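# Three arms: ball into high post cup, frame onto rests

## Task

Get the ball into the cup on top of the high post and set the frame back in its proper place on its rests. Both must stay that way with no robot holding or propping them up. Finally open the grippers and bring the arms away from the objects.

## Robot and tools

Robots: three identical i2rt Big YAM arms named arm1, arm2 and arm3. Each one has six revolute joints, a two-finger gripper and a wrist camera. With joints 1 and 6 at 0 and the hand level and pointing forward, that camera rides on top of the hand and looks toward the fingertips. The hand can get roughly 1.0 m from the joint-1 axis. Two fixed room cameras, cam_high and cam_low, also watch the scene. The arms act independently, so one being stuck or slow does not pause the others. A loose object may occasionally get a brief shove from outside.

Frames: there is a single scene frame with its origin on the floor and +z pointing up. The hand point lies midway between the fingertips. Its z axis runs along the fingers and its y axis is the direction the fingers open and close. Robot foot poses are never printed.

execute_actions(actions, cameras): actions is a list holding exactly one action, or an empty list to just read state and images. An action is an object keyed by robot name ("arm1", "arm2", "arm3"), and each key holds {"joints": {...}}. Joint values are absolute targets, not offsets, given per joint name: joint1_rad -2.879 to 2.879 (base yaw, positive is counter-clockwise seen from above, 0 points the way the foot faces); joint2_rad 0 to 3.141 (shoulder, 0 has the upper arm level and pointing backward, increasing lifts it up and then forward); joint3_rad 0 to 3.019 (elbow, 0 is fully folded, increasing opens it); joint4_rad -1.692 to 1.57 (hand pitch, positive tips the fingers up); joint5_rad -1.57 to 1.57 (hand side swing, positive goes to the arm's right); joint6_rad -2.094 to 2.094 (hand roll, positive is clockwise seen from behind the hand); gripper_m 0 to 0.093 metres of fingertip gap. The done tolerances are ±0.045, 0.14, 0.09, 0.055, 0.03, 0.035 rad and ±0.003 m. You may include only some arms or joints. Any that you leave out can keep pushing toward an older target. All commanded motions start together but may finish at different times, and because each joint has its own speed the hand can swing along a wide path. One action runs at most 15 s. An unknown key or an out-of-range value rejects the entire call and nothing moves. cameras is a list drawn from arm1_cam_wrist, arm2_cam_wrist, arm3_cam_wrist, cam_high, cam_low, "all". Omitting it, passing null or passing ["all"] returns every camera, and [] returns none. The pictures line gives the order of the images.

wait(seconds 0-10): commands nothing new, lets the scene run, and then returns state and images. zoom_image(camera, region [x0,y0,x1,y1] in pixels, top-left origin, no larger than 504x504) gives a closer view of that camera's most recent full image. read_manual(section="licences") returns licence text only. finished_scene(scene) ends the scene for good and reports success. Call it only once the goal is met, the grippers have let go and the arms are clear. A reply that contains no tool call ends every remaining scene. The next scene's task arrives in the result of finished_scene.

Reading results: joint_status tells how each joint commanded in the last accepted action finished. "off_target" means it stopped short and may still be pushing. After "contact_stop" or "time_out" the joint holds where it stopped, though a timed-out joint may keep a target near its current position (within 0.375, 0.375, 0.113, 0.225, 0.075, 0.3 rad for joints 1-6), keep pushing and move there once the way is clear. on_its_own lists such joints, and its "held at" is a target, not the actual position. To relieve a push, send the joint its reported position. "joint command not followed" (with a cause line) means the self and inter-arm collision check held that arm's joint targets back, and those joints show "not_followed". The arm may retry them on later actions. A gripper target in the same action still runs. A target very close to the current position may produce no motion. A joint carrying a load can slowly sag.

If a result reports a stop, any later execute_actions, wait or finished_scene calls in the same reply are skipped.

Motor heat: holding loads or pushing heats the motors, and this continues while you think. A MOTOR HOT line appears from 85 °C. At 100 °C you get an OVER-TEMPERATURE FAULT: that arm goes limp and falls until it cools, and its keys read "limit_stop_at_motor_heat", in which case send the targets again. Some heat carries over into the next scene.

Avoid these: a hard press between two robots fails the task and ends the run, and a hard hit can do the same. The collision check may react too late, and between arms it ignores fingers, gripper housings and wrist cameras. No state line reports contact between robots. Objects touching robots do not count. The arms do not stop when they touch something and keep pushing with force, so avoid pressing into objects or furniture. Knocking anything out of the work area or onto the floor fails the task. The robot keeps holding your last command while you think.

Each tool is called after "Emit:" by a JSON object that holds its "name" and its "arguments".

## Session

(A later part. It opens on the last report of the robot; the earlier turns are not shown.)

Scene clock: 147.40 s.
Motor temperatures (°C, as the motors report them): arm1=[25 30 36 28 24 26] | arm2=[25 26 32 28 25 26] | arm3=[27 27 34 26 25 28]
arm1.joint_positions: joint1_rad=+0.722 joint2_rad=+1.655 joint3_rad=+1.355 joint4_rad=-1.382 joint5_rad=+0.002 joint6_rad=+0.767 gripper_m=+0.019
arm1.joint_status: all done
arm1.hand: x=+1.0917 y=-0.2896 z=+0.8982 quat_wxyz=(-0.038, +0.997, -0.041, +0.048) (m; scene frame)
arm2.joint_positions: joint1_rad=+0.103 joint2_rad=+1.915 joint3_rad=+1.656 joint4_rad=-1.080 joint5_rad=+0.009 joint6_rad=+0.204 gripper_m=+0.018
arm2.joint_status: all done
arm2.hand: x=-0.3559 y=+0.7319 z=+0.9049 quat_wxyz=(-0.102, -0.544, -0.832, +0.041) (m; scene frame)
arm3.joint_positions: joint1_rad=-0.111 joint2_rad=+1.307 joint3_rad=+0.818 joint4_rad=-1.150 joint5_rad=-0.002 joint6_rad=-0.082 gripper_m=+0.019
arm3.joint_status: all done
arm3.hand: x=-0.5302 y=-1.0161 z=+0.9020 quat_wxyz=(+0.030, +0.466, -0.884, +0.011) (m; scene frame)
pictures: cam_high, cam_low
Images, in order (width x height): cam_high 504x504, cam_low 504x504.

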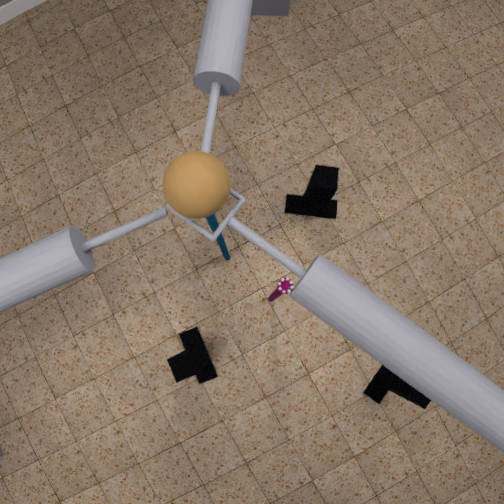

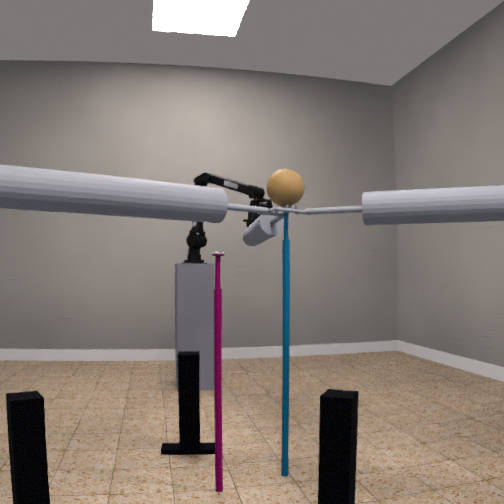

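Emit:
{"name": "execute_actions", "arguments": {"actions": [{"arm1": {"joints": {"joint2_rad": 1.68, "joint3_rad": 1.28, "joint4_rad": -1.24}}, "arm2": {"joints": {"joint2_rad": 1.915, "joint3_rad": 1.575, "joint4_rad": -0.95}}, "arm3": {"joints": {"joint2_rad": 1.375, "joint3_rad": 0.745, "joint4_rad": -0.97}}}], "cameras": ["cam_high", "cam_low"]}}

Emit:
{"name": "zoom_image", "arguments": {"camera": "cam_low", "region": [220, 140, 360, 280]}}

Scene clock: 155.50 s.
Motor temperatures (°C, as the motors report them): arm1=[25 30 34 28 24 26] | arm2=[25 26 31 28 25 26] | arm3=[27 27 34 26 25 28]
arm1.joint_positions: joint1_rad=+0.722 joint2_rad=+1.695 joint3_rad=+1.271 joint4_rad=-1.246 joint5_rad=+0.004 joint6_rad=+0.767 gripper_m=+0.019
arm1.joint_status: all done
arm1.hand: x=+1.0916 y=-0.2900 z=+0.8493 quat_wxyz=(-0.035, +0.998, -0.041, +0.043) (m; scene frame)
arm2.joint_positions: joint1_rad=+0.103 joint2_rad=+1.953 joint3_rad=+1.577 joint4_rad=-0.953 joint5_rad=+0.009 joint6_rad=+0.204 gripper_m=+0.018
arm2.joint_status: all done
arm2.hand: x=-0.3554 y=+0.7319 z=+0.8551 quat_wxyz=(-0.106, -0.544, -0.832, +0.043) (m; scene frame)
arm3.joint_positions: joint1_rad=-0.112 joint2_rad=+1.398 joint3_rad=+0.740 joint4_rad=-0.976 joint5_rad=-0.002 joint6_rad=-0.082 gripper_m=+0.019
arm3.joint_status: all done
arm3.hand: x=-0.5293 y=-1.0153 z=+0.8490 quat_wxyz=(+0.028, +0.466, -0.884, +0.011) (m; scene frame)
pictures: cam_high, cam_low
Images, in order (width x height): cam_high 504x504, cam_low 504x504.

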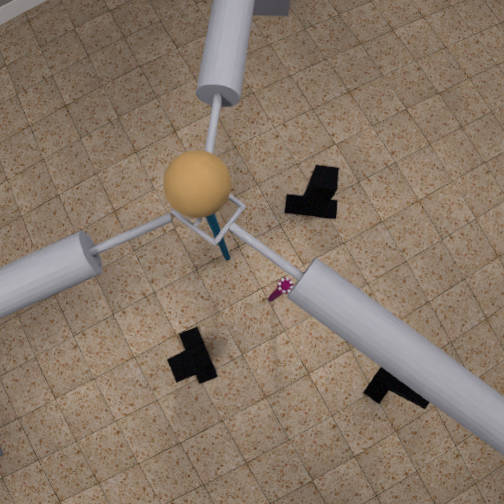

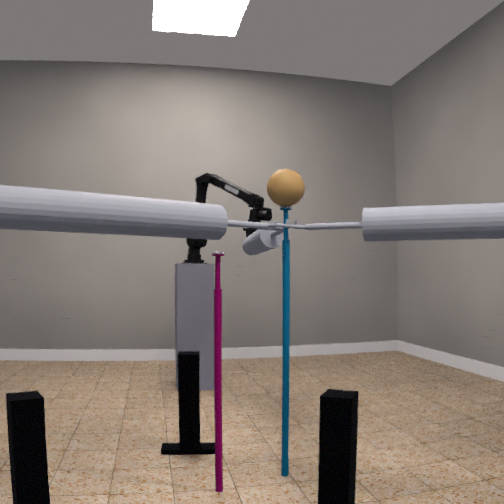

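Region (220, 140, 360, 280) of cam_low's 504x504 image, scaled by 3.600, with more detail than that image has.

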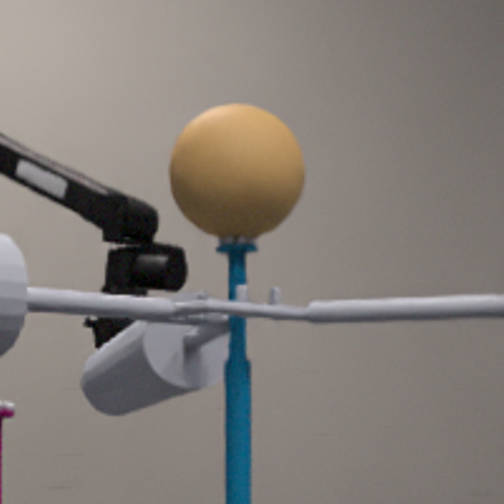

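Emit:
{"name": "execute_actions", "arguments": {"actions": [{"arm1": {"joints": {"joint1_rad": 0.5555, "joint2_rad": 1.65, "joint3_rad": 1.24, "joint4_rad": -1.23, "joint6_rad": 0.6}}, "arm2": {"joints": {"joint1_rad": 0.15, "joint2_rad": 1.75, "joint3_rad": 1.3, "joint4_rad": -0.86, "joint6_rad": 0.235}}, "arm3": {"joints": {"joint1_rad": 0.071, "joint2_rad": 1.49, "joint3_rad": 0.865, "joint4_rad": -0.98, "joint6_rad": 0.121}}}], "cameras": ["cam_high"]}}

Scene clock: 169.53 s.
Motor temperatures (°C, as the motors report them): arm1=[25 30 32 28 24 26] | arm2=[25 26 30 28 25 26] | arm3=[27 27 33 26 25 28]
arm1.joint_positions: joint1_rad=+0.546 joint2_rad=+1.682 joint3_rad=+1.233 joint4_rad=-1.226 joint5_rad=+0.007 joint6_rad=+0.594 gripper_m=+0.019
arm1.joint_status: all done
arm1.hand: x=+1.0548 y=-0.2176 z=+0.8420 quat_wxyz=(-0.030, +0.997, -0.043, +0.049) (m; scene frame)
arm2.joint_positions: joint1_rad=+0.124 joint2_rad=+1.784 joint3_rad=+1.305 joint4_rad=-0.864 joint5_rad=+0.013 joint6_rad=+0.222 gripper_m=+0.018
arm2.joint_status: all done
arm2.hand: x=-0.3913 y=+0.8012 z=+0.8496 quat_wxyz=(-0.100, -0.543, -0.833, +0.040) (m; scene frame)
arm3.joint_positions: joint1_rad=+0.082 joint2_rad=+1.508 joint3_rad=+0.836 joint4_rad=-0.969 joint5_rad=-0.007 joint6_rad=+0.108 gripper_m=+0.019
arm3.joint_status: all done
arm3.hand: x=-0.5625 y=-0.9486 z=+0.8426 quat_wxyz=(+0.029, +0.468, -0.883, +0.016) (m; scene frame)
pictures: cam_high
Images, in order (width x height): cam_high 504x504.

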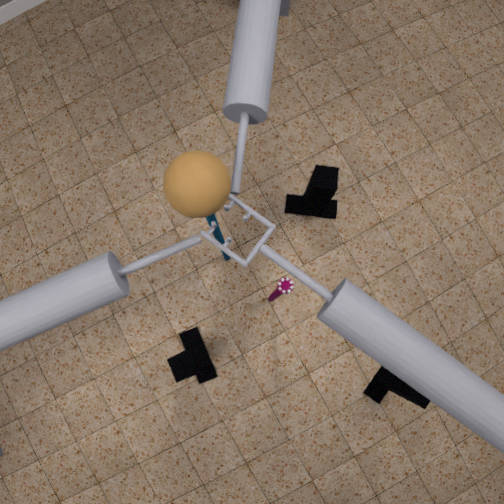

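Emit:
{"name": "execute_actions", "arguments": {"actions": []}}

Scene clock: 181.77 s.
Motor temperatures (°C, as the motors report them): arm1=[25 31 31 28 24 26] | arm2=[25 26 29 28 25 26] | arm3=[27 27 33 26 25 28]
arm1.joint_positions: joint1_rad=+0.546 joint2_rad=+1.682 joint3_rad=+1.233 joint4_rad=-1.226 joint5_rad=+0.007 joint6_rad=+0.594 gripper_m=+0.019
arm1.joint_status: all done
arm1.hand: x=+1.0548 y=-0.2176 z=+0.8420 quat_wxyz=(-0.030, +0.997, -0.043, +0.049) (m; scene frame)
arm2.joint_positions: joint1_rad=+0.124 joint2_rad=+1.784 joint3_rad=+1.305 joint4_rad=-0.864 joint5_rad=+0.013 joint6_rad=+0.222 gripper_m=+0.018
arm2.joint_status: all done
arm2.hand: x=-0.3913 y=+0.8012 z=+0.8496 quat_wxyz=(-0.100, -0.543, -0.833, +0.040) (m; scene frame)
arm3.joint_positions: joint1_rad=+0.082 joint2_rad=+1.508 joint3_rad=+0.836 joint4_rad=-0.969 joint5_rad=-0.007 joint6_rad=+0.108 gripper_m=+0.019
arm3.joint_status: all done
arm3.hand: x=-0.5625 y=-0.9486 z=+0.8426 quat_wxyz=(+0.029, +0.468, -0.883, +0.016) (m; scene frame)
pictures: arm1_cam_wrist, arm2_cam_wrist, arm3_cam_wrist, cam_high, cam_low
Images, in order (width x height): arm1_cam_wrist 504x504, arm2_cam_wrist 504x504, arm3_cam_wrist 504x504, cam_high 504x504, cam_low 504x504.

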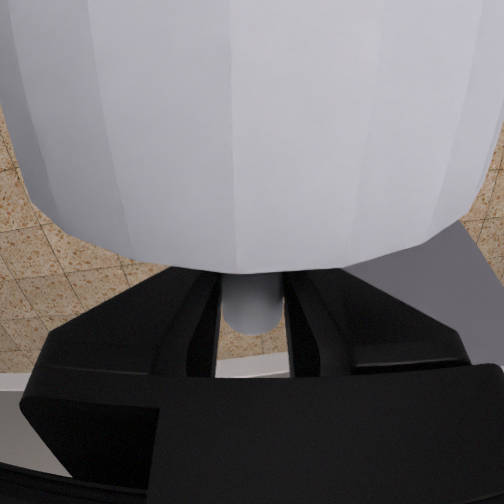

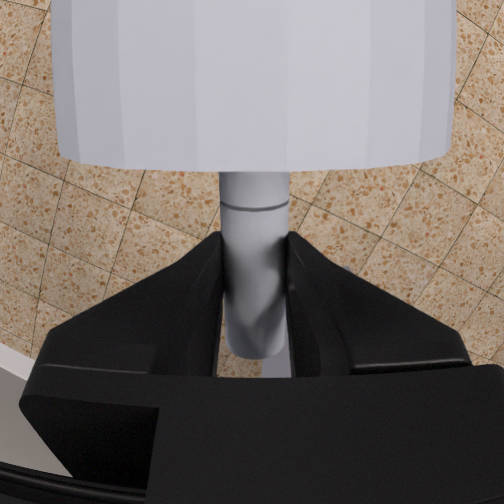

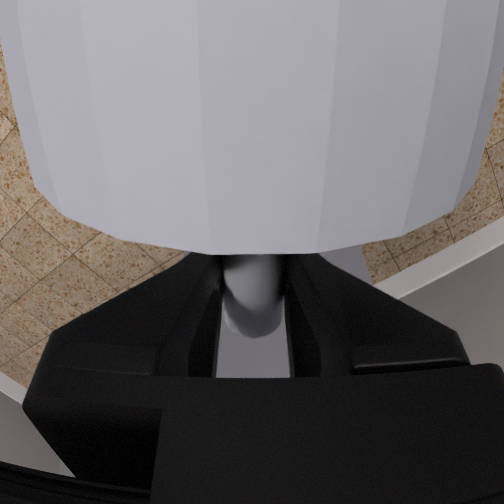

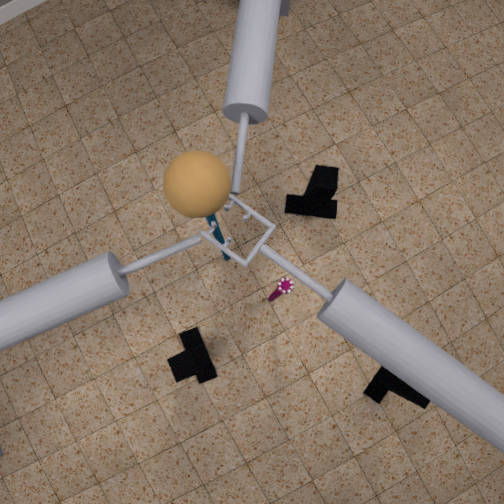

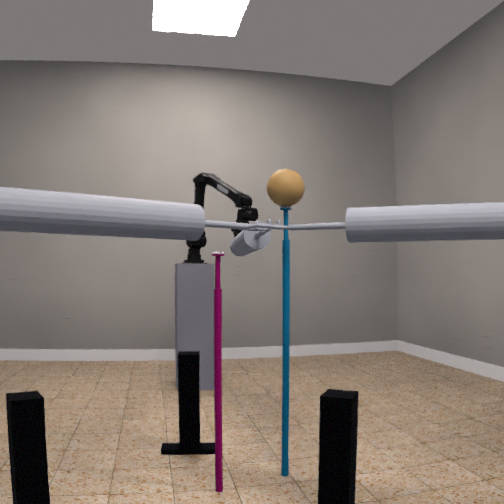

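Emit:
{"name": "execute_actions", "arguments": {"actions": [{"arm1": {"joints": {"joint1_rad": 0.378, "joint2_rad": 1.65, "joint3_rad": 1.24, "joint4_rad": -1.23, "joint6_rad": 0.423, "gripper_m": 0.0}}, "arm2": {"joints": {"joint1_rad": 0.188, "joint2_rad": 1.58, "joint3_rad": 1.06, "joint4_rad": -0.80, "joint6_rad": 0.27, "gripper_m": 0.0}}, "arm3": {"joints": {"joint1_rad": 0.224, "joint2_rad": 1.615, "joint3_rad": 1.02, "joint4_rad": -1.01, "joint6_rad": 0.274, "gripper_m": 0.0}}}], "cameras": ["cam_high", "cam_low"]}}

Scene clock: 194.40 s.
Motor temperatures (°C, as the motors report them): arm1=[25 31 31 28 24 26] | arm2=[25 26 29 28 25 26] | arm3=[27 27 33 26 25 28]
arm1.joint_positions: joint1_rad=+0.365 joint2_rad=+1.681 joint3_rad=+1.230 joint4_rad=-1.227 joint5_rad=+0.013 joint6_rad=+0.415 gripper_m=+0.019
arm1.joint_status: gripper_m off_target (ended at +0.019, target +0.000); the others done
arm1.hand: x=+1.0232 y=-0.1418 z=+0.8409 quat_wxyz=(-0.026, +0.997, -0.043, +0.054) (m; scene frame)
arm2.joint_positions: joint1_rad=+0.170 joint2_rad=+1.610 joint3_rad=+1.063 joint4_rad=-0.799 joint5_rad=+0.014 joint6_rad=+0.263 gripper_m=+0.018
arm2.joint_status: gripper_m off_target (ended at +0.018, target +0.000); the others done
arm2.hand: x=-0.4201 y=+0.8769 z=+0.8477 quat_wxyz=(-0.100, -0.542, -0.834, +0.036) (m; scene frame)
arm3.joint_positions: joint1_rad=+0.232 joint2_rad=+1.634 joint3_rad=+0.994 joint4_rad=-0.994 joint5_rad=-0.008 joint6_rad=+0.258 gripper_m=+0.019
arm3.joint_status: gripper_m off_target (ended at +0.019, target +0.000); the others done
arm3.hand: x=-0.5915 y=-0.8743 z=+0.8437 quat_wxyz=(+0.025, +0.467, -0.883, +0.018) (m; scene frame)
pictures: cam_high, cam_low
Images, in order (width x height): cam_high 504x504, cam_low 504x504.

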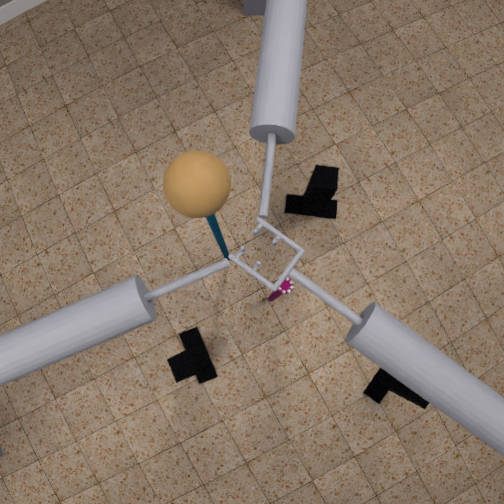

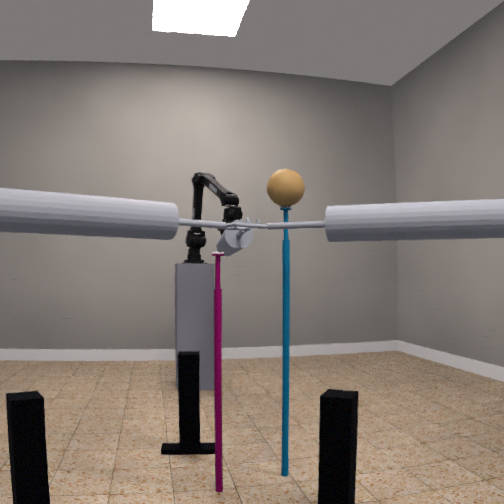

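Emit:
{"name": "execute_actions", "arguments": {"actions": [{"arm1": {"joints": {"joint1_rad": 0.164, "joint2_rad": 1.72, "joint3_rad": 1.38, "joint4_rad": -1.261, "joint6_rad": 0.209, "gripper_m": 0.0}}, "arm2": {"joints": {"joint1_rad": 0.2865, "joint2_rad": 1.377, "joint3_rad": 0.90, "joint4_rad": -0.969, "joint6_rad": 0.37, "gripper_m": 0.0}}, "arm3": {"joints": {"joint1_rad": 0.377, "joint2_rad": 1.816, "joint3_rad": 1.349, "joint4_rad": -1.121, "joint6_rad": 0.422, "gripper_m": 0.0}}}], "cameras": []}}

Emit:
{"name": "execute_actions", "arguments": {"actions": [{"arm1": {"joints": {"joint1_rad": -0.05, "joint2_rad": 1.8187, "joint3_rad": 1.5395, "joint4_rad": -1.292, "joint6_rad": -0.005, "gripper_m": 0.0}}, "arm2": {"joints": {"joint1_rad": 0.385, "joint2_rad": 1.174, "joint3_rad": 0.741, "joint4_rad": -1.138, "joint6_rad": 0.47, "gripper_m": 0.0}}, "arm3": {"joints": {"joint1_rad": 0.53, "joint2_rad": 2.0168, "joint3_rad": 1.678, "joint4_rad": -1.232, "joint6_rad": 0.57, "gripper_m": 0.0}}}], "cameras": ["cam_high", "cam_low"]}}

Scene clock: 218.70 s.
Motor temperatures (°C, as the motors report them): arm1=[25 31 31 28 25 26] | arm2=[25 26 29 28 25 26] | arm3=[27 28 34 26 25 28]
arm1.joint_positions: joint1_rad=+0.147 joint2_rad=+1.729 joint3_rad=+1.315 joint4_rad=-1.258 joint5_rad=+0.019 joint6_rad=+0.209 gripper_m=+0.019
arm1.joint_status: gripper_m off_target (ended at +0.019, target +0.000); the others done
arm1.hand: x=+0.9779 y=-0.0482 z=+0.8472 quat_wxyz=(-0.018, +0.997, -0.049, +0.056) (m; scene frame)
arm2.joint_positions: joint1_rad=+0.273 joint2_rad=+1.389 joint3_rad=+0.893 joint4_rad=-0.957 joint5_rad=+0.008 joint6_rad=+0.369 gripper_m=+0.018
arm2.joint_status: gripper_m off_target (ended at +0.018, target +0.000); the others done
arm2.hand: x=-0.4532 y=+0.9817 z=+0.8707 quat_wxyz=(-0.053, -0.544, -0.837, +0.010) (m; scene frame)
arm3.joint_positions: joint1_rad=+0.395 joint2_rad=+1.837 joint3_rad=+1.291 joint4_rad=-1.104 joint5_rad=-0.015 joint6_rad=+0.423 gripper_m=+0.019
arm3.joint_status: gripper_m off_target (ended at +0.019, target +0.000); the others done
arm3.hand: x=-0.6406 y=-0.7691 z=+0.8479 quat_wxyz=(+0.029, +0.467, -0.884, +0.026) (m; scene frame)
pictures: none
No camera images: the call's "cameras" was empty. Leave "cameras" out to get every camera's image.

Scene clock: 219.83 s.
Motor temperatures (°C, as the motors report them): arm1=[25 31 31 28 25 26] | arm2=[25 26 29 28 25 26] | arm3=[27 28 34 26 25 28]
arm1.joint_positions: joint1_rad=-0.053 joint2_rad=+1.838 joint3_rad=+1.492 joint4_rad=-1.282 joint5_rad=+0.010 joint6_rad=+0.005 gripper_m=+0.019
arm1.joint_status: gripper_m off_target (ended at +0.019, target +0.000); the others done
arm1.hand: x=+0.9185 y=+0.0501 z=+0.8536 quat_wxyz=(-0.004, +0.998, -0.047, +0.036) (m; scene frame)
arm2.joint_positions: joint1_rad=+0.376 joint2_rad=+1.181 joint3_rad=+0.722 joint4_rad=-1.135 joint5_rad=-0.003 joint6_rad=+0.466 gripper_m=+0.018
arm2.joint_status: gripper_m off_target (ended at +0.018, target +0.000); the others done
arm2.hand: x=-0.5089 y=+1.0800 z=+0.8744 quat_wxyz=(+0.015, -0.542, -0.840, -0.008) (m; scene frame)
arm3.joint_positions: joint1_rad=+0.525 joint2_rad=+2.039 joint3_rad=+1.616 joint4_rad=-1.217 joint5_rad=-0.006 joint6_rad=+0.558 gripper_m=+0.019
arm3.joint_status: gripper_m off_target (ended at +0.019, target +0.000); the others done
arm3.hand: x=-0.6992 y=-0.6718 z=+0.8490 quat_wxyz=(+0.019, +0.465, -0.885, +0.027) (m; scene frame)
pictures: cam_high, cam_low
Images, in order (width x height): cam_high 504x504, cam_low 504x504.

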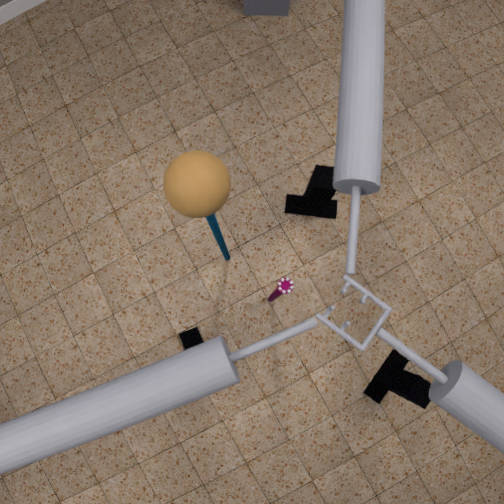

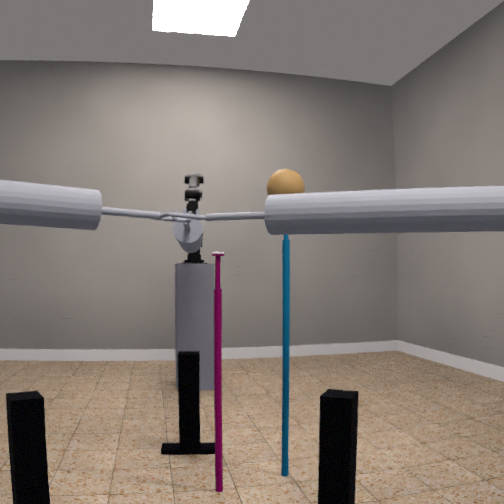

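Emit:
{"name": "execute_actions", "arguments": {"actions": [{"arm1": {"joints": {"joint2_rad": 1.96, "joint3_rad": 1.379, "joint4_rad": -0.99, "gripper_m": 0.0}}, "arm2": {"joints": {"joint2_rad": 1.473, "joint3_rad": 0.556, "joint4_rad": -0.654, "gripper_m": 0.0}}, "arm3": {"joints": {"joint2_rad": 2.1786, "joint3_rad": 1.5676, "joint4_rad": -0.96, "gripper_m": 0.0}}}], "cameras": ["cam_high", "cam_low"]}}

Scene clock: 223.87 s.
Motor temperatures (°C, as the motors report them): arm1=[25 31 31 28 25 26] | arm2=[25 26 29 28 25 26] | arm3=[27 28 34 26 25 28]
arm1.joint_positions: joint1_rad=-0.056 joint2_rad=+1.999 joint3_rad=+1.375 joint4_rad=-0.993 joint5_rad=+0.013 joint6_rad=-0.003 gripper_m=+0.019
arm1.joint_status: gripper_m off_target (ended at +0.019, target +0.000); the others done
arm1.hand: x=+0.9136 y=+0.0531 z=+0.7287 quat_wxyz=(-0.006, +0.998, -0.045, +0.031) (m; scene frame)
arm2.joint_positions: joint1_rad=+0.377 joint2_rad=+1.489 joint3_rad=+0.552 joint4_rad=-0.673 joint5_rad=-0.007 joint6_rad=+0.467 gripper_m=+0.018
arm2.joint_status: gripper_m off_target (ended at +0.018, target +0.000); the others done
arm2.hand: x=-0.5106 y=+1.0843 z=+0.7428 quat_wxyz=(+0.024, -0.542, -0.840, -0.011) (m; scene frame)
arm3.joint_positions: joint1_rad=+0.530 joint2_rad=+2.225 joint3_rad=+1.555 joint4_rad=-0.959 joint5_rad=-0.008 joint6_rad=+0.562 gripper_m=+0.019
arm3.joint_status: gripper_m off_target (ended at +0.019, target +0.000); the others done
arm3.hand: x=-0.7017 y=-0.6648 z=+0.7204 quat_wxyz=(+0.017, +0.465, -0.885, +0.022) (m; scene frame)
pictures: cam_high, cam_low
Images, in order (width x height): cam_high 504x504, cam_low 504x504.

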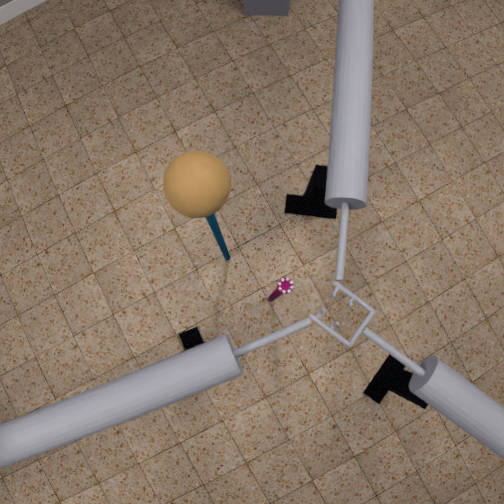

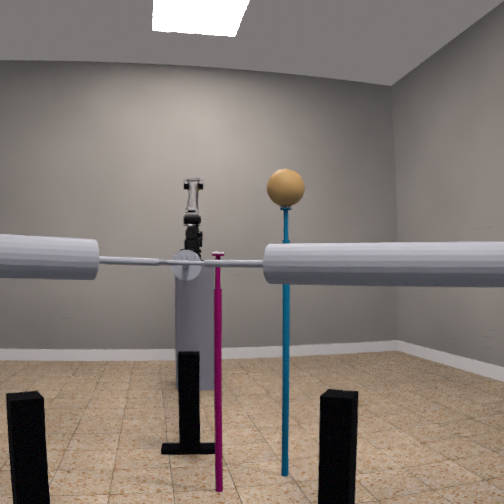

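Clear of the low post. Continue descending.

Emit:
{"name": "execute_actions", "arguments": {"actions": [{"arm1": {"joints": {"joint2_rad": 2.124, "joint3_rad": 1.335, "joint4_rad": -0.782, "gripper_m": 0.0}}, "arm2": {"joints": {"joint2_rad": 1.8286, "joint3_rad": 0.524, "joint4_rad": -0.266, "gripper_m": 0.0}}, "arm3": {"joints": {"joint2_rad": 2.3485, "joint3_rad": 1.5657, "joint4_rad": -0.788, "gripper_m": 0.0}}}], "cameras": []}}

Emit:
{"name": "execute_actions", "arguments": {"actions": [{"arm1": {"joints": {"joint2_rad": 2.325, "joint3_rad": 1.3587, "joint4_rad": -0.605, "gripper_m": 0.0}}, "arm2": {"joints": {"joint2_rad": 2.2156, "joint3_rad": 0.595, "joint4_rad": 0.05, "gripper_m": 0.0}}, "arm3": {"joints": {"joint2_rad": 2.553, "joint3_rad": 1.6356, "joint4_rad": -0.653, "gripper_m": 0.0}}}], "cameras": ["cam_high", "cam_low"]}}

Scene clock: 231.17 s.
Motor temperatures (°C, as the motors report them): arm1=[25 31 31 28 25 26] | arm2=[25 26 29 28 25 26] | arm3=[27 28 34 26 25 28]
arm1.joint_positions: joint1_rad=-0.053 joint2_rad=+2.157 joint3_rad=+1.333 joint4_rad=-0.784 joint5_rad=+0.008 joint6_rad=-0.003 gripper_m=+0.019
arm1.joint_status: gripper_m off_target (ended at +0.019, target +0.000); the others done
arm1.hand: x=+0.9159 y=+0.0507 z=+0.6330 quat_wxyz=(-0.004, +0.999, -0.044, +0.026) (m; scene frame)
arm2.joint_positions: joint1_rad=+0.383 joint2_rad=+1.841 joint3_rad=+0.525 joint4_rad=-0.281 joint5_rad=+0.002 joint6_rad=+0.471 gripper_m=+0.018
arm2.joint_status: gripper_m off_target (ended at +0.018, target +0.000); the others done
arm2.hand: x=-0.5079 y=+1.0834 z=+0.6447 quat_wxyz=(+0.017, -0.541, -0.841, -0.006) (m; scene frame)
arm3.joint_positions: joint1_rad=+0.526 joint2_rad=+2.385 joint3_rad=+1.550 joint4_rad=-0.775 joint5_rad=-0.004 joint6_rad=+0.563 gripper_m=+0.019
arm3.joint_status: gripper_m off_target (ended at +0.019, target +0.000); the others done
arm3.hand: x=-0.6986 y=-0.6656 z=+0.6256 quat_wxyz=(+0.010, +0.463, -0.886, +0.015) (m; scene frame)
pictures: none
No camera images: the call's "cameras" was empty. Leave "cameras" out to get every camera's image.

Scene clock: 232.20 s.
Motor temperatures (°C, as the motors report them): arm1=[25 31 31 28 25 26] | arm2=[25 26 29 28 25 26] | arm3=[27 28 34 26 25 28]
arm1.joint_positions: joint1_rad=-0.045 joint2_rad=+2.346 joint3_rad=+1.341 joint4_rad=-0.599 joint5_rad=+0.007 joint6_rad=+0.001 gripper_m=+0.019
arm1.joint_status: gripper_m off_target (ended at +0.019, target +0.000); the others done
arm1.hand: x=+0.9232 y=+0.0454 z=+0.5362 quat_wxyz=(-0.003, +0.999, -0.042, +0.024) (m; scene frame)
arm2.joint_positions: joint1_rad=+0.383 joint2_rad=+2.222 joint3_rad=+0.604 joint4_rad=+0.042 joint5_rad=+0.006 joint6_rad=+0.472 gripper_m=+0.018
arm2.joint_status: gripper_m off_target (ended at +0.018, target +0.000); the others done
arm2.hand: x=-0.5021 y=+1.0792 z=+0.5459 quat_wxyz=(+0.006, -0.542, -0.840, -0.003) (m; scene frame)
arm3.joint_positions: joint1_rad=+0.514 joint2_rad=+2.583 joint3_rad=+1.614 joint4_rad=-0.639 joint5_rad=+0.000 joint6_rad=+0.554 gripper_m=+0.019
arm3.joint_status: gripper_m off_target (ended at +0.019, target +0.000); the others done
arm3.hand: x=-0.6908 y=-0.6694 z=+0.5268 quat_wxyz=(+0.008, +0.462, -0.887, +0.015) (m; scene frame)
pictures: cam_high, cam_low
Images, in order (width x height): cam_high 504x504, cam_low 504x504.

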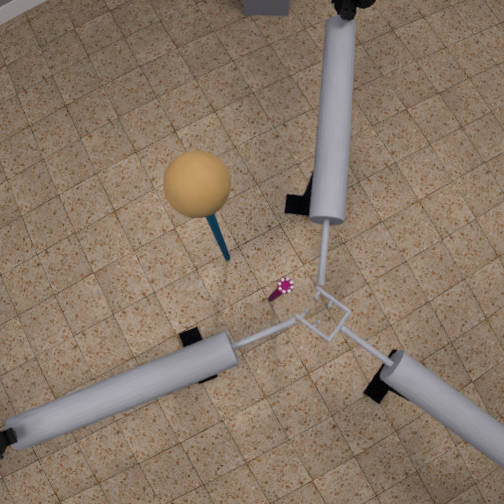

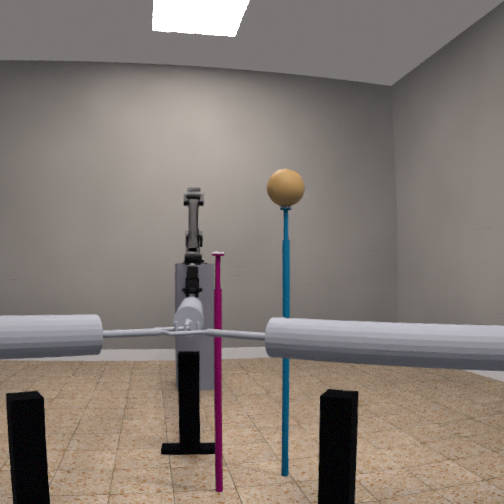

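Emit:
{"name": "execute_actions", "arguments": {"actions": [{"arm1": {"joints": {"joint1_rad": -0.05, "joint2_rad": 2.479, "joint3_rad": 1.4234, "joint4_rad": -0.511, "gripper_m": 0.0}}, "arm2": {"joints": {"joint1_rad": 0.385, "joint2_rad": 2.474, "joint3_rad": 0.695, "joint4_rad": 0.2075, "gripper_m": 0.0}}, "arm3": {"joints": {"joint1_rad": 0.54, "joint2_rad": 2.686, "joint3_rad": 1.71, "joint4_rad": -0.595, "gripper_m": 0.0}}}], "cameras": ["cam_high", "cam_low"]}}

Scene clock: 265.37 s.
Motor temperatures (°C, as the motors report them): arm1=[25 31 30 28 25 26] | arm2=[25 26 27 28 25 26] | arm3=[27 29 33 26 25 28]
arm1.joint_positions: joint1_rad=-0.045 joint2_rad=+2.493 joint3_rad=+1.407 joint4_rad=-0.505 joint5_rad=+0.001 joint6_rad=+0.002 gripper_m=+0.019
arm1.joint_status: gripper_m off_target (ended at +0.019, target +0.000); the others done
arm1.hand: x=+0.9185 y=+0.0448 z=+0.4719 quat_wxyz=(+0.000, +0.999, -0.042, +0.018) (m; scene frame)
arm2.joint_positions: joint1_rad=+0.383 joint2_rad=+2.479 joint3_rad=+0.704 joint4_rad=+0.201 joint5_rad=+0.009 joint6_rad=+0.472 gripper_m=+0.018
arm2.joint_status: gripper_m off_target (ended at +0.018, target +0.000); the others done
arm2.hand: x=-0.5046 y=+1.0815 z=+0.4726 quat_wxyz=(+0.006, -0.542, -0.840, -0.001) (m; scene frame)
arm3.joint_positions: joint1_rad=+0.523 joint2_rad=+2.706 joint3_rad=+1.692 joint4_rad=-0.586 joint5_rad=+0.004 joint6_rad=+0.560 gripper_m=+0.019
arm3.joint_status: gripper_m off_target (ended at +0.019, target +0.000); the others done
arm3.hand: x=-0.6954 y=-0.6667 z=+0.4723 quat_wxyz=(+0.004, +0.463, -0.886, +0.013) (m; scene frame)
pictures: cam_high, cam_low
Images, in order (width x height): cam_high 504x504, cam_low 504x504.

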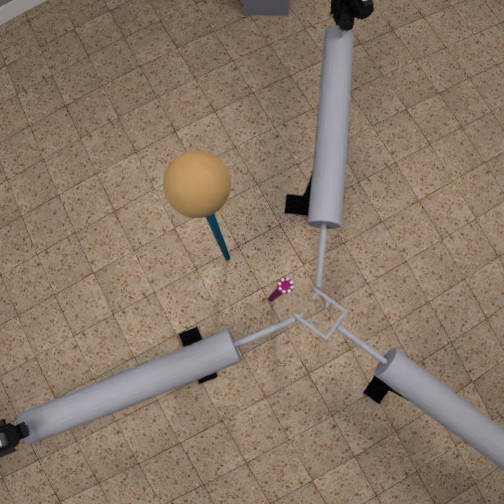

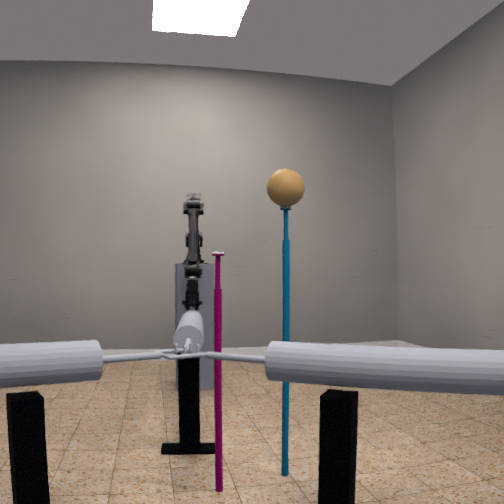

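Nearly there. Final descent onto the rests.

Emit:
{"name": "execute_actions", "arguments": {"actions": [{"arm1": {"joints": {"joint2_rad": 2.53, "joint3_rad": 1.445, "joint4_rad": -0.48, "gripper_m": 0.0}}, "arm2": {"joints": {"joint2_rad": 2.56, "joint3_rad": 0.732, "joint4_rad": 0.26, "gripper_m": 0.0}}, "arm3": {"joints": {"joint2_rad": 2.73, "joint3_rad": 1.735, "joint4_rad": -0.576, "gripper_m": 0.0}}}], "cameras": ["cam_high", "cam_low"]}}

Scene clock: 268.67 s.
Motor temperatures (°C, as the motors report them): arm1=[25 31 30 28 24 26] | arm2=[25 26 27 28 25 26] | arm3=[27 29 33 26 25 28]
arm1.joint_positions: joint1_rad=-0.045 joint2_rad=+2.528 joint3_rad=+1.423 joint4_rad=-0.482 joint5_rad=+0.001 joint6_rad=+0.002 gripper_m=+0.019
arm1.joint_status: gripper_m off_target (ended at +0.019, target +0.000); the others done
arm1.hand: x=+0.9182 y=+0.0449 z=+0.4567 quat_wxyz=(+0.000, +0.999, -0.042, +0.015) (m; scene frame)
arm2.joint_positions: joint1_rad=+0.383 joint2_rad=+2.561 joint3_rad=+0.742 joint4_rad=+0.255 joint5_rad=+0.009 joint6_rad=+0.472 gripper_m=+0.018
arm2.joint_status: gripper_m off_target (ended at +0.018, target +0.000); the others done
arm2.hand: x=-0.5052 y=+1.0822 z=+0.4479 quat_wxyz=(+0.001, -0.542, -0.840, -0.001) (m; scene frame)
arm3.joint_positions: joint1_rad=+0.523 joint2_rad=+2.734 joint3_rad=+1.712 joint4_rad=-0.576 joint5_rad=+0.003 joint6_rad=+0.560 gripper_m=+0.019
arm3.joint_status: gripper_m off_target (ended at +0.019, target +0.000); the others done
arm3.hand: x=-0.6956 y=-0.6661 z=+0.4603 quat_wxyz=(+0.004, +0.463, -0.886, +0.011) (m; scene frame)
pictures: cam_high, cam_low
Images, in order (width x height): cam_high 504x504, cam_low 504x504.

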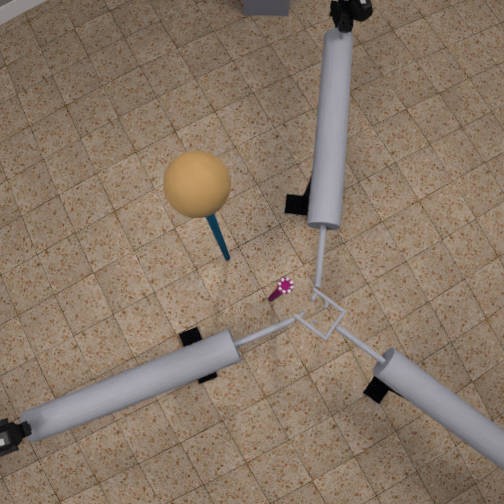

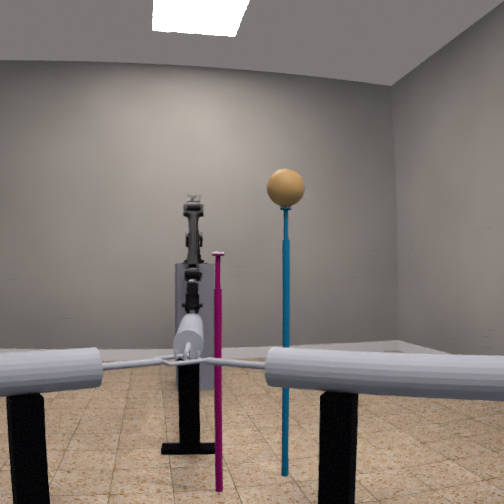

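Emit:
{"name": "execute_actions", "arguments": {"actions": [{"arm1": {"joints": {"gripper_m": 0.09}}, "arm2": {"joints": {"gripper_m": 0.09}}, "arm3": {"joints": {"gripper_m": 0.09}}}], "cameras": ["cam_high", "cam_low"]}}

Scene clock: 271.87 s.
Motor temperatures (°C, as the motors report them): arm1=[25 31 29 28 24 26] | arm2=[25 26 27 28 25 26] | arm3=[27 29 33 26 25 28]
arm1.joint_positions: joint1_rad=-0.045 joint2_rad=+2.528 joint3_rad=+1.423 joint4_rad=-0.482 joint5_rad=+0.001 joint6_rad=+0.002 gripper_m=+0.090
arm1.joint_status: all done
arm1.hand: x=+0.9179 y=+0.0449 z=+0.4568 quat_wxyz=(+0.000, +0.999, -0.042, +0.015) (m; scene frame)
arm2.joint_positions: joint1_rad=+0.383 joint2_rad=+2.561 joint3_rad=+0.742 joint4_rad=+0.255 joint5_rad=+0.003 joint6_rad=+0.472 gripper_m=+0.090
arm2.joint_status: all done
arm2.hand: x=-0.5045 y=+1.0831 z=+0.4479 quat_wxyz=(+0.001, -0.542, -0.840, -0.004) (m; scene frame)
arm3.joint_positions: joint1_rad=+0.526 joint2_rad=+2.734 joint3_rad=+1.712 joint4_rad=-0.576 joint5_rad=+0.003 joint6_rad=+0.561 gripper_m=+0.090
arm3.joint_status: all done
arm3.hand: x=-0.6972 y=-0.6661 z=+0.4603 quat_wxyz=(+0.004, +0.464, -0.886, +0.011) (m; scene frame)
pictures: cam_high, cam_low
Images, in order (width x height): cam_high 504x504, cam_low 504x504.

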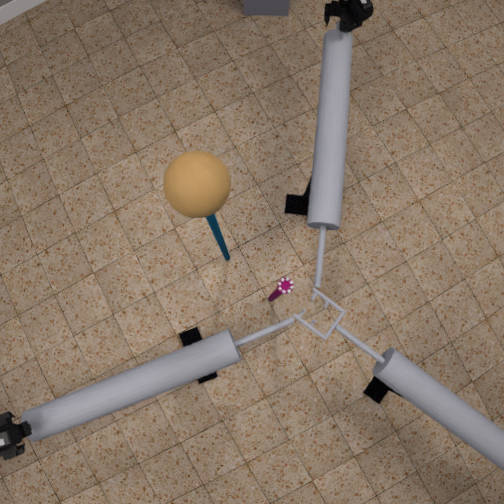

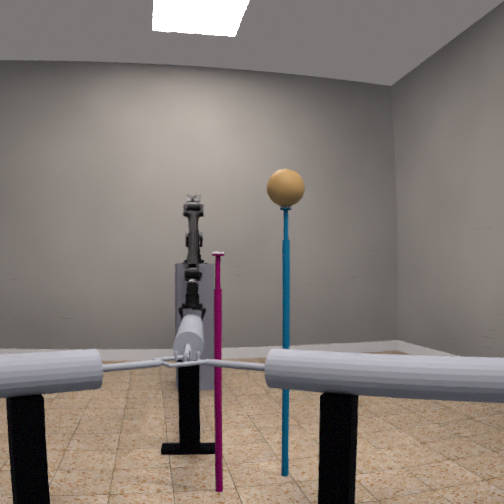

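Emit:
{"name": "execute_actions", "arguments": {"actions": [{"arm1": {"joints": {"joint2_rad": 2.124, "joint3_rad": 1.335, "joint4_rad": -0.782}}, "arm2": {"joints": {"joint2_rad": 1.8286, "joint3_rad": 0.524, "joint4_rad": -0.266}}, "arm3": {"joints": {"joint2_rad": 2.3485, "joint3_rad": 1.5657, "joint4_rad": -0.788}}}]}}

Scene clock: 277.93 s.
Motor temperatures (°C, as the motors report them): arm1=[25 31 29 28 24 26] | arm2=[25 26 27 28 25 26] | arm3=[27 29 33 26 25 28]
arm1.joint_positions: joint1_rad=-0.045 joint2_rad=+2.106 joint3_rad=+1.327 joint4_rad=-0.773 joint5_rad=+0.001 joint6_rad=+0.002 gripper_m=+0.090
arm1.joint_status: all done
arm1.hand: x=+0.9033 y=+0.0458 z=+0.6580 quat_wxyz=(-0.001, +0.999, -0.042, -0.002) (m; scene frame)
arm2.joint_positions: joint1_rad=+0.383 joint2_rad=+1.831 joint3_rad=+0.523 joint4_rad=-0.252 joint5_rad=+0.003 joint6_rad=+0.472 gripper_m=+0.090
arm2.joint_status: all done
arm2.hand: x=-0.5016 y=+1.0782 z=+0.6469 quat_wxyz=(-0.001, -0.542, -0.840, -0.004) (m; scene frame)
arm3.joint_positions: joint1_rad=+0.526 joint2_rad=+2.344 joint3_rad=+1.560 joint4_rad=-0.780 joint5_rad=+0.003 joint6_rad=+0.561 gripper_m=+0.090
arm3.joint_status: all done
arm3.hand: x=-0.6967 y=-0.6488 z=+0.6522 quat_wxyz=(-0.005, +0.464, -0.886, -0.003) (m; scene frame)
pictures: arm1_cam_wrist, arm2_cam_wrist, arm3_cam_wrist, cam_high, cam_low
Images, in order (width x height): arm1_cam_wrist 504x504, arm2_cam_wrist 504x504, arm3_cam_wrist 504x504, cam_high 504x504, cam_low 504x504.

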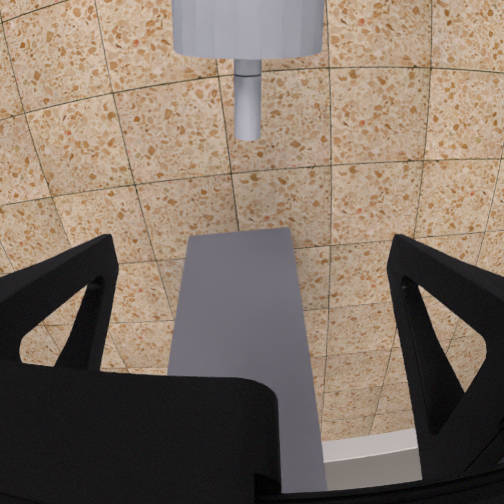

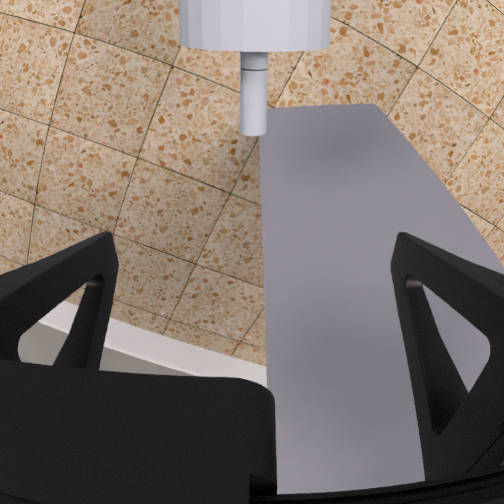

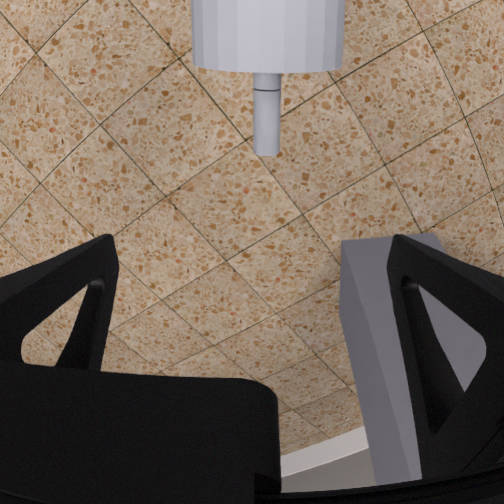

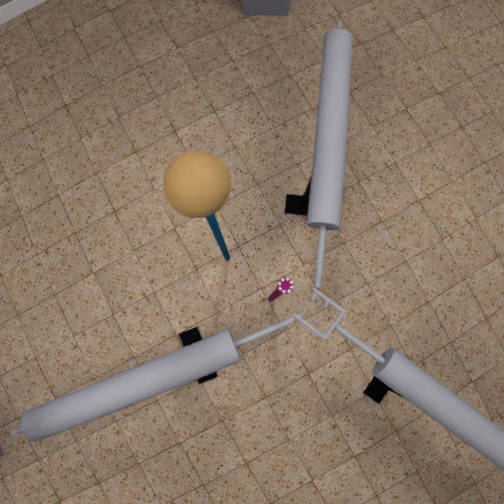

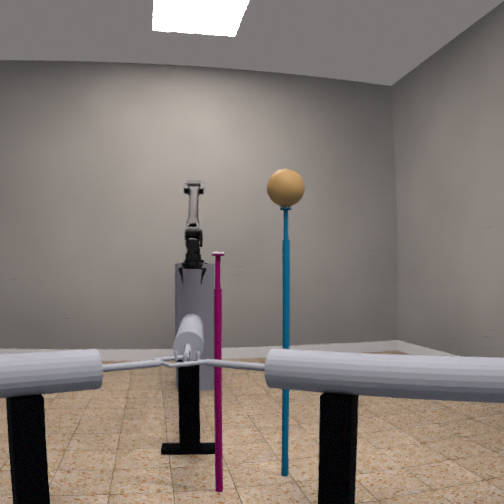

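The ball is in the high post's cup, the frame is on its three rests, and all hands are open and clear of it.

Emit:
{"name": "finished_scene", "arguments": {"scene": 2}}

The scene is finished: the task was done.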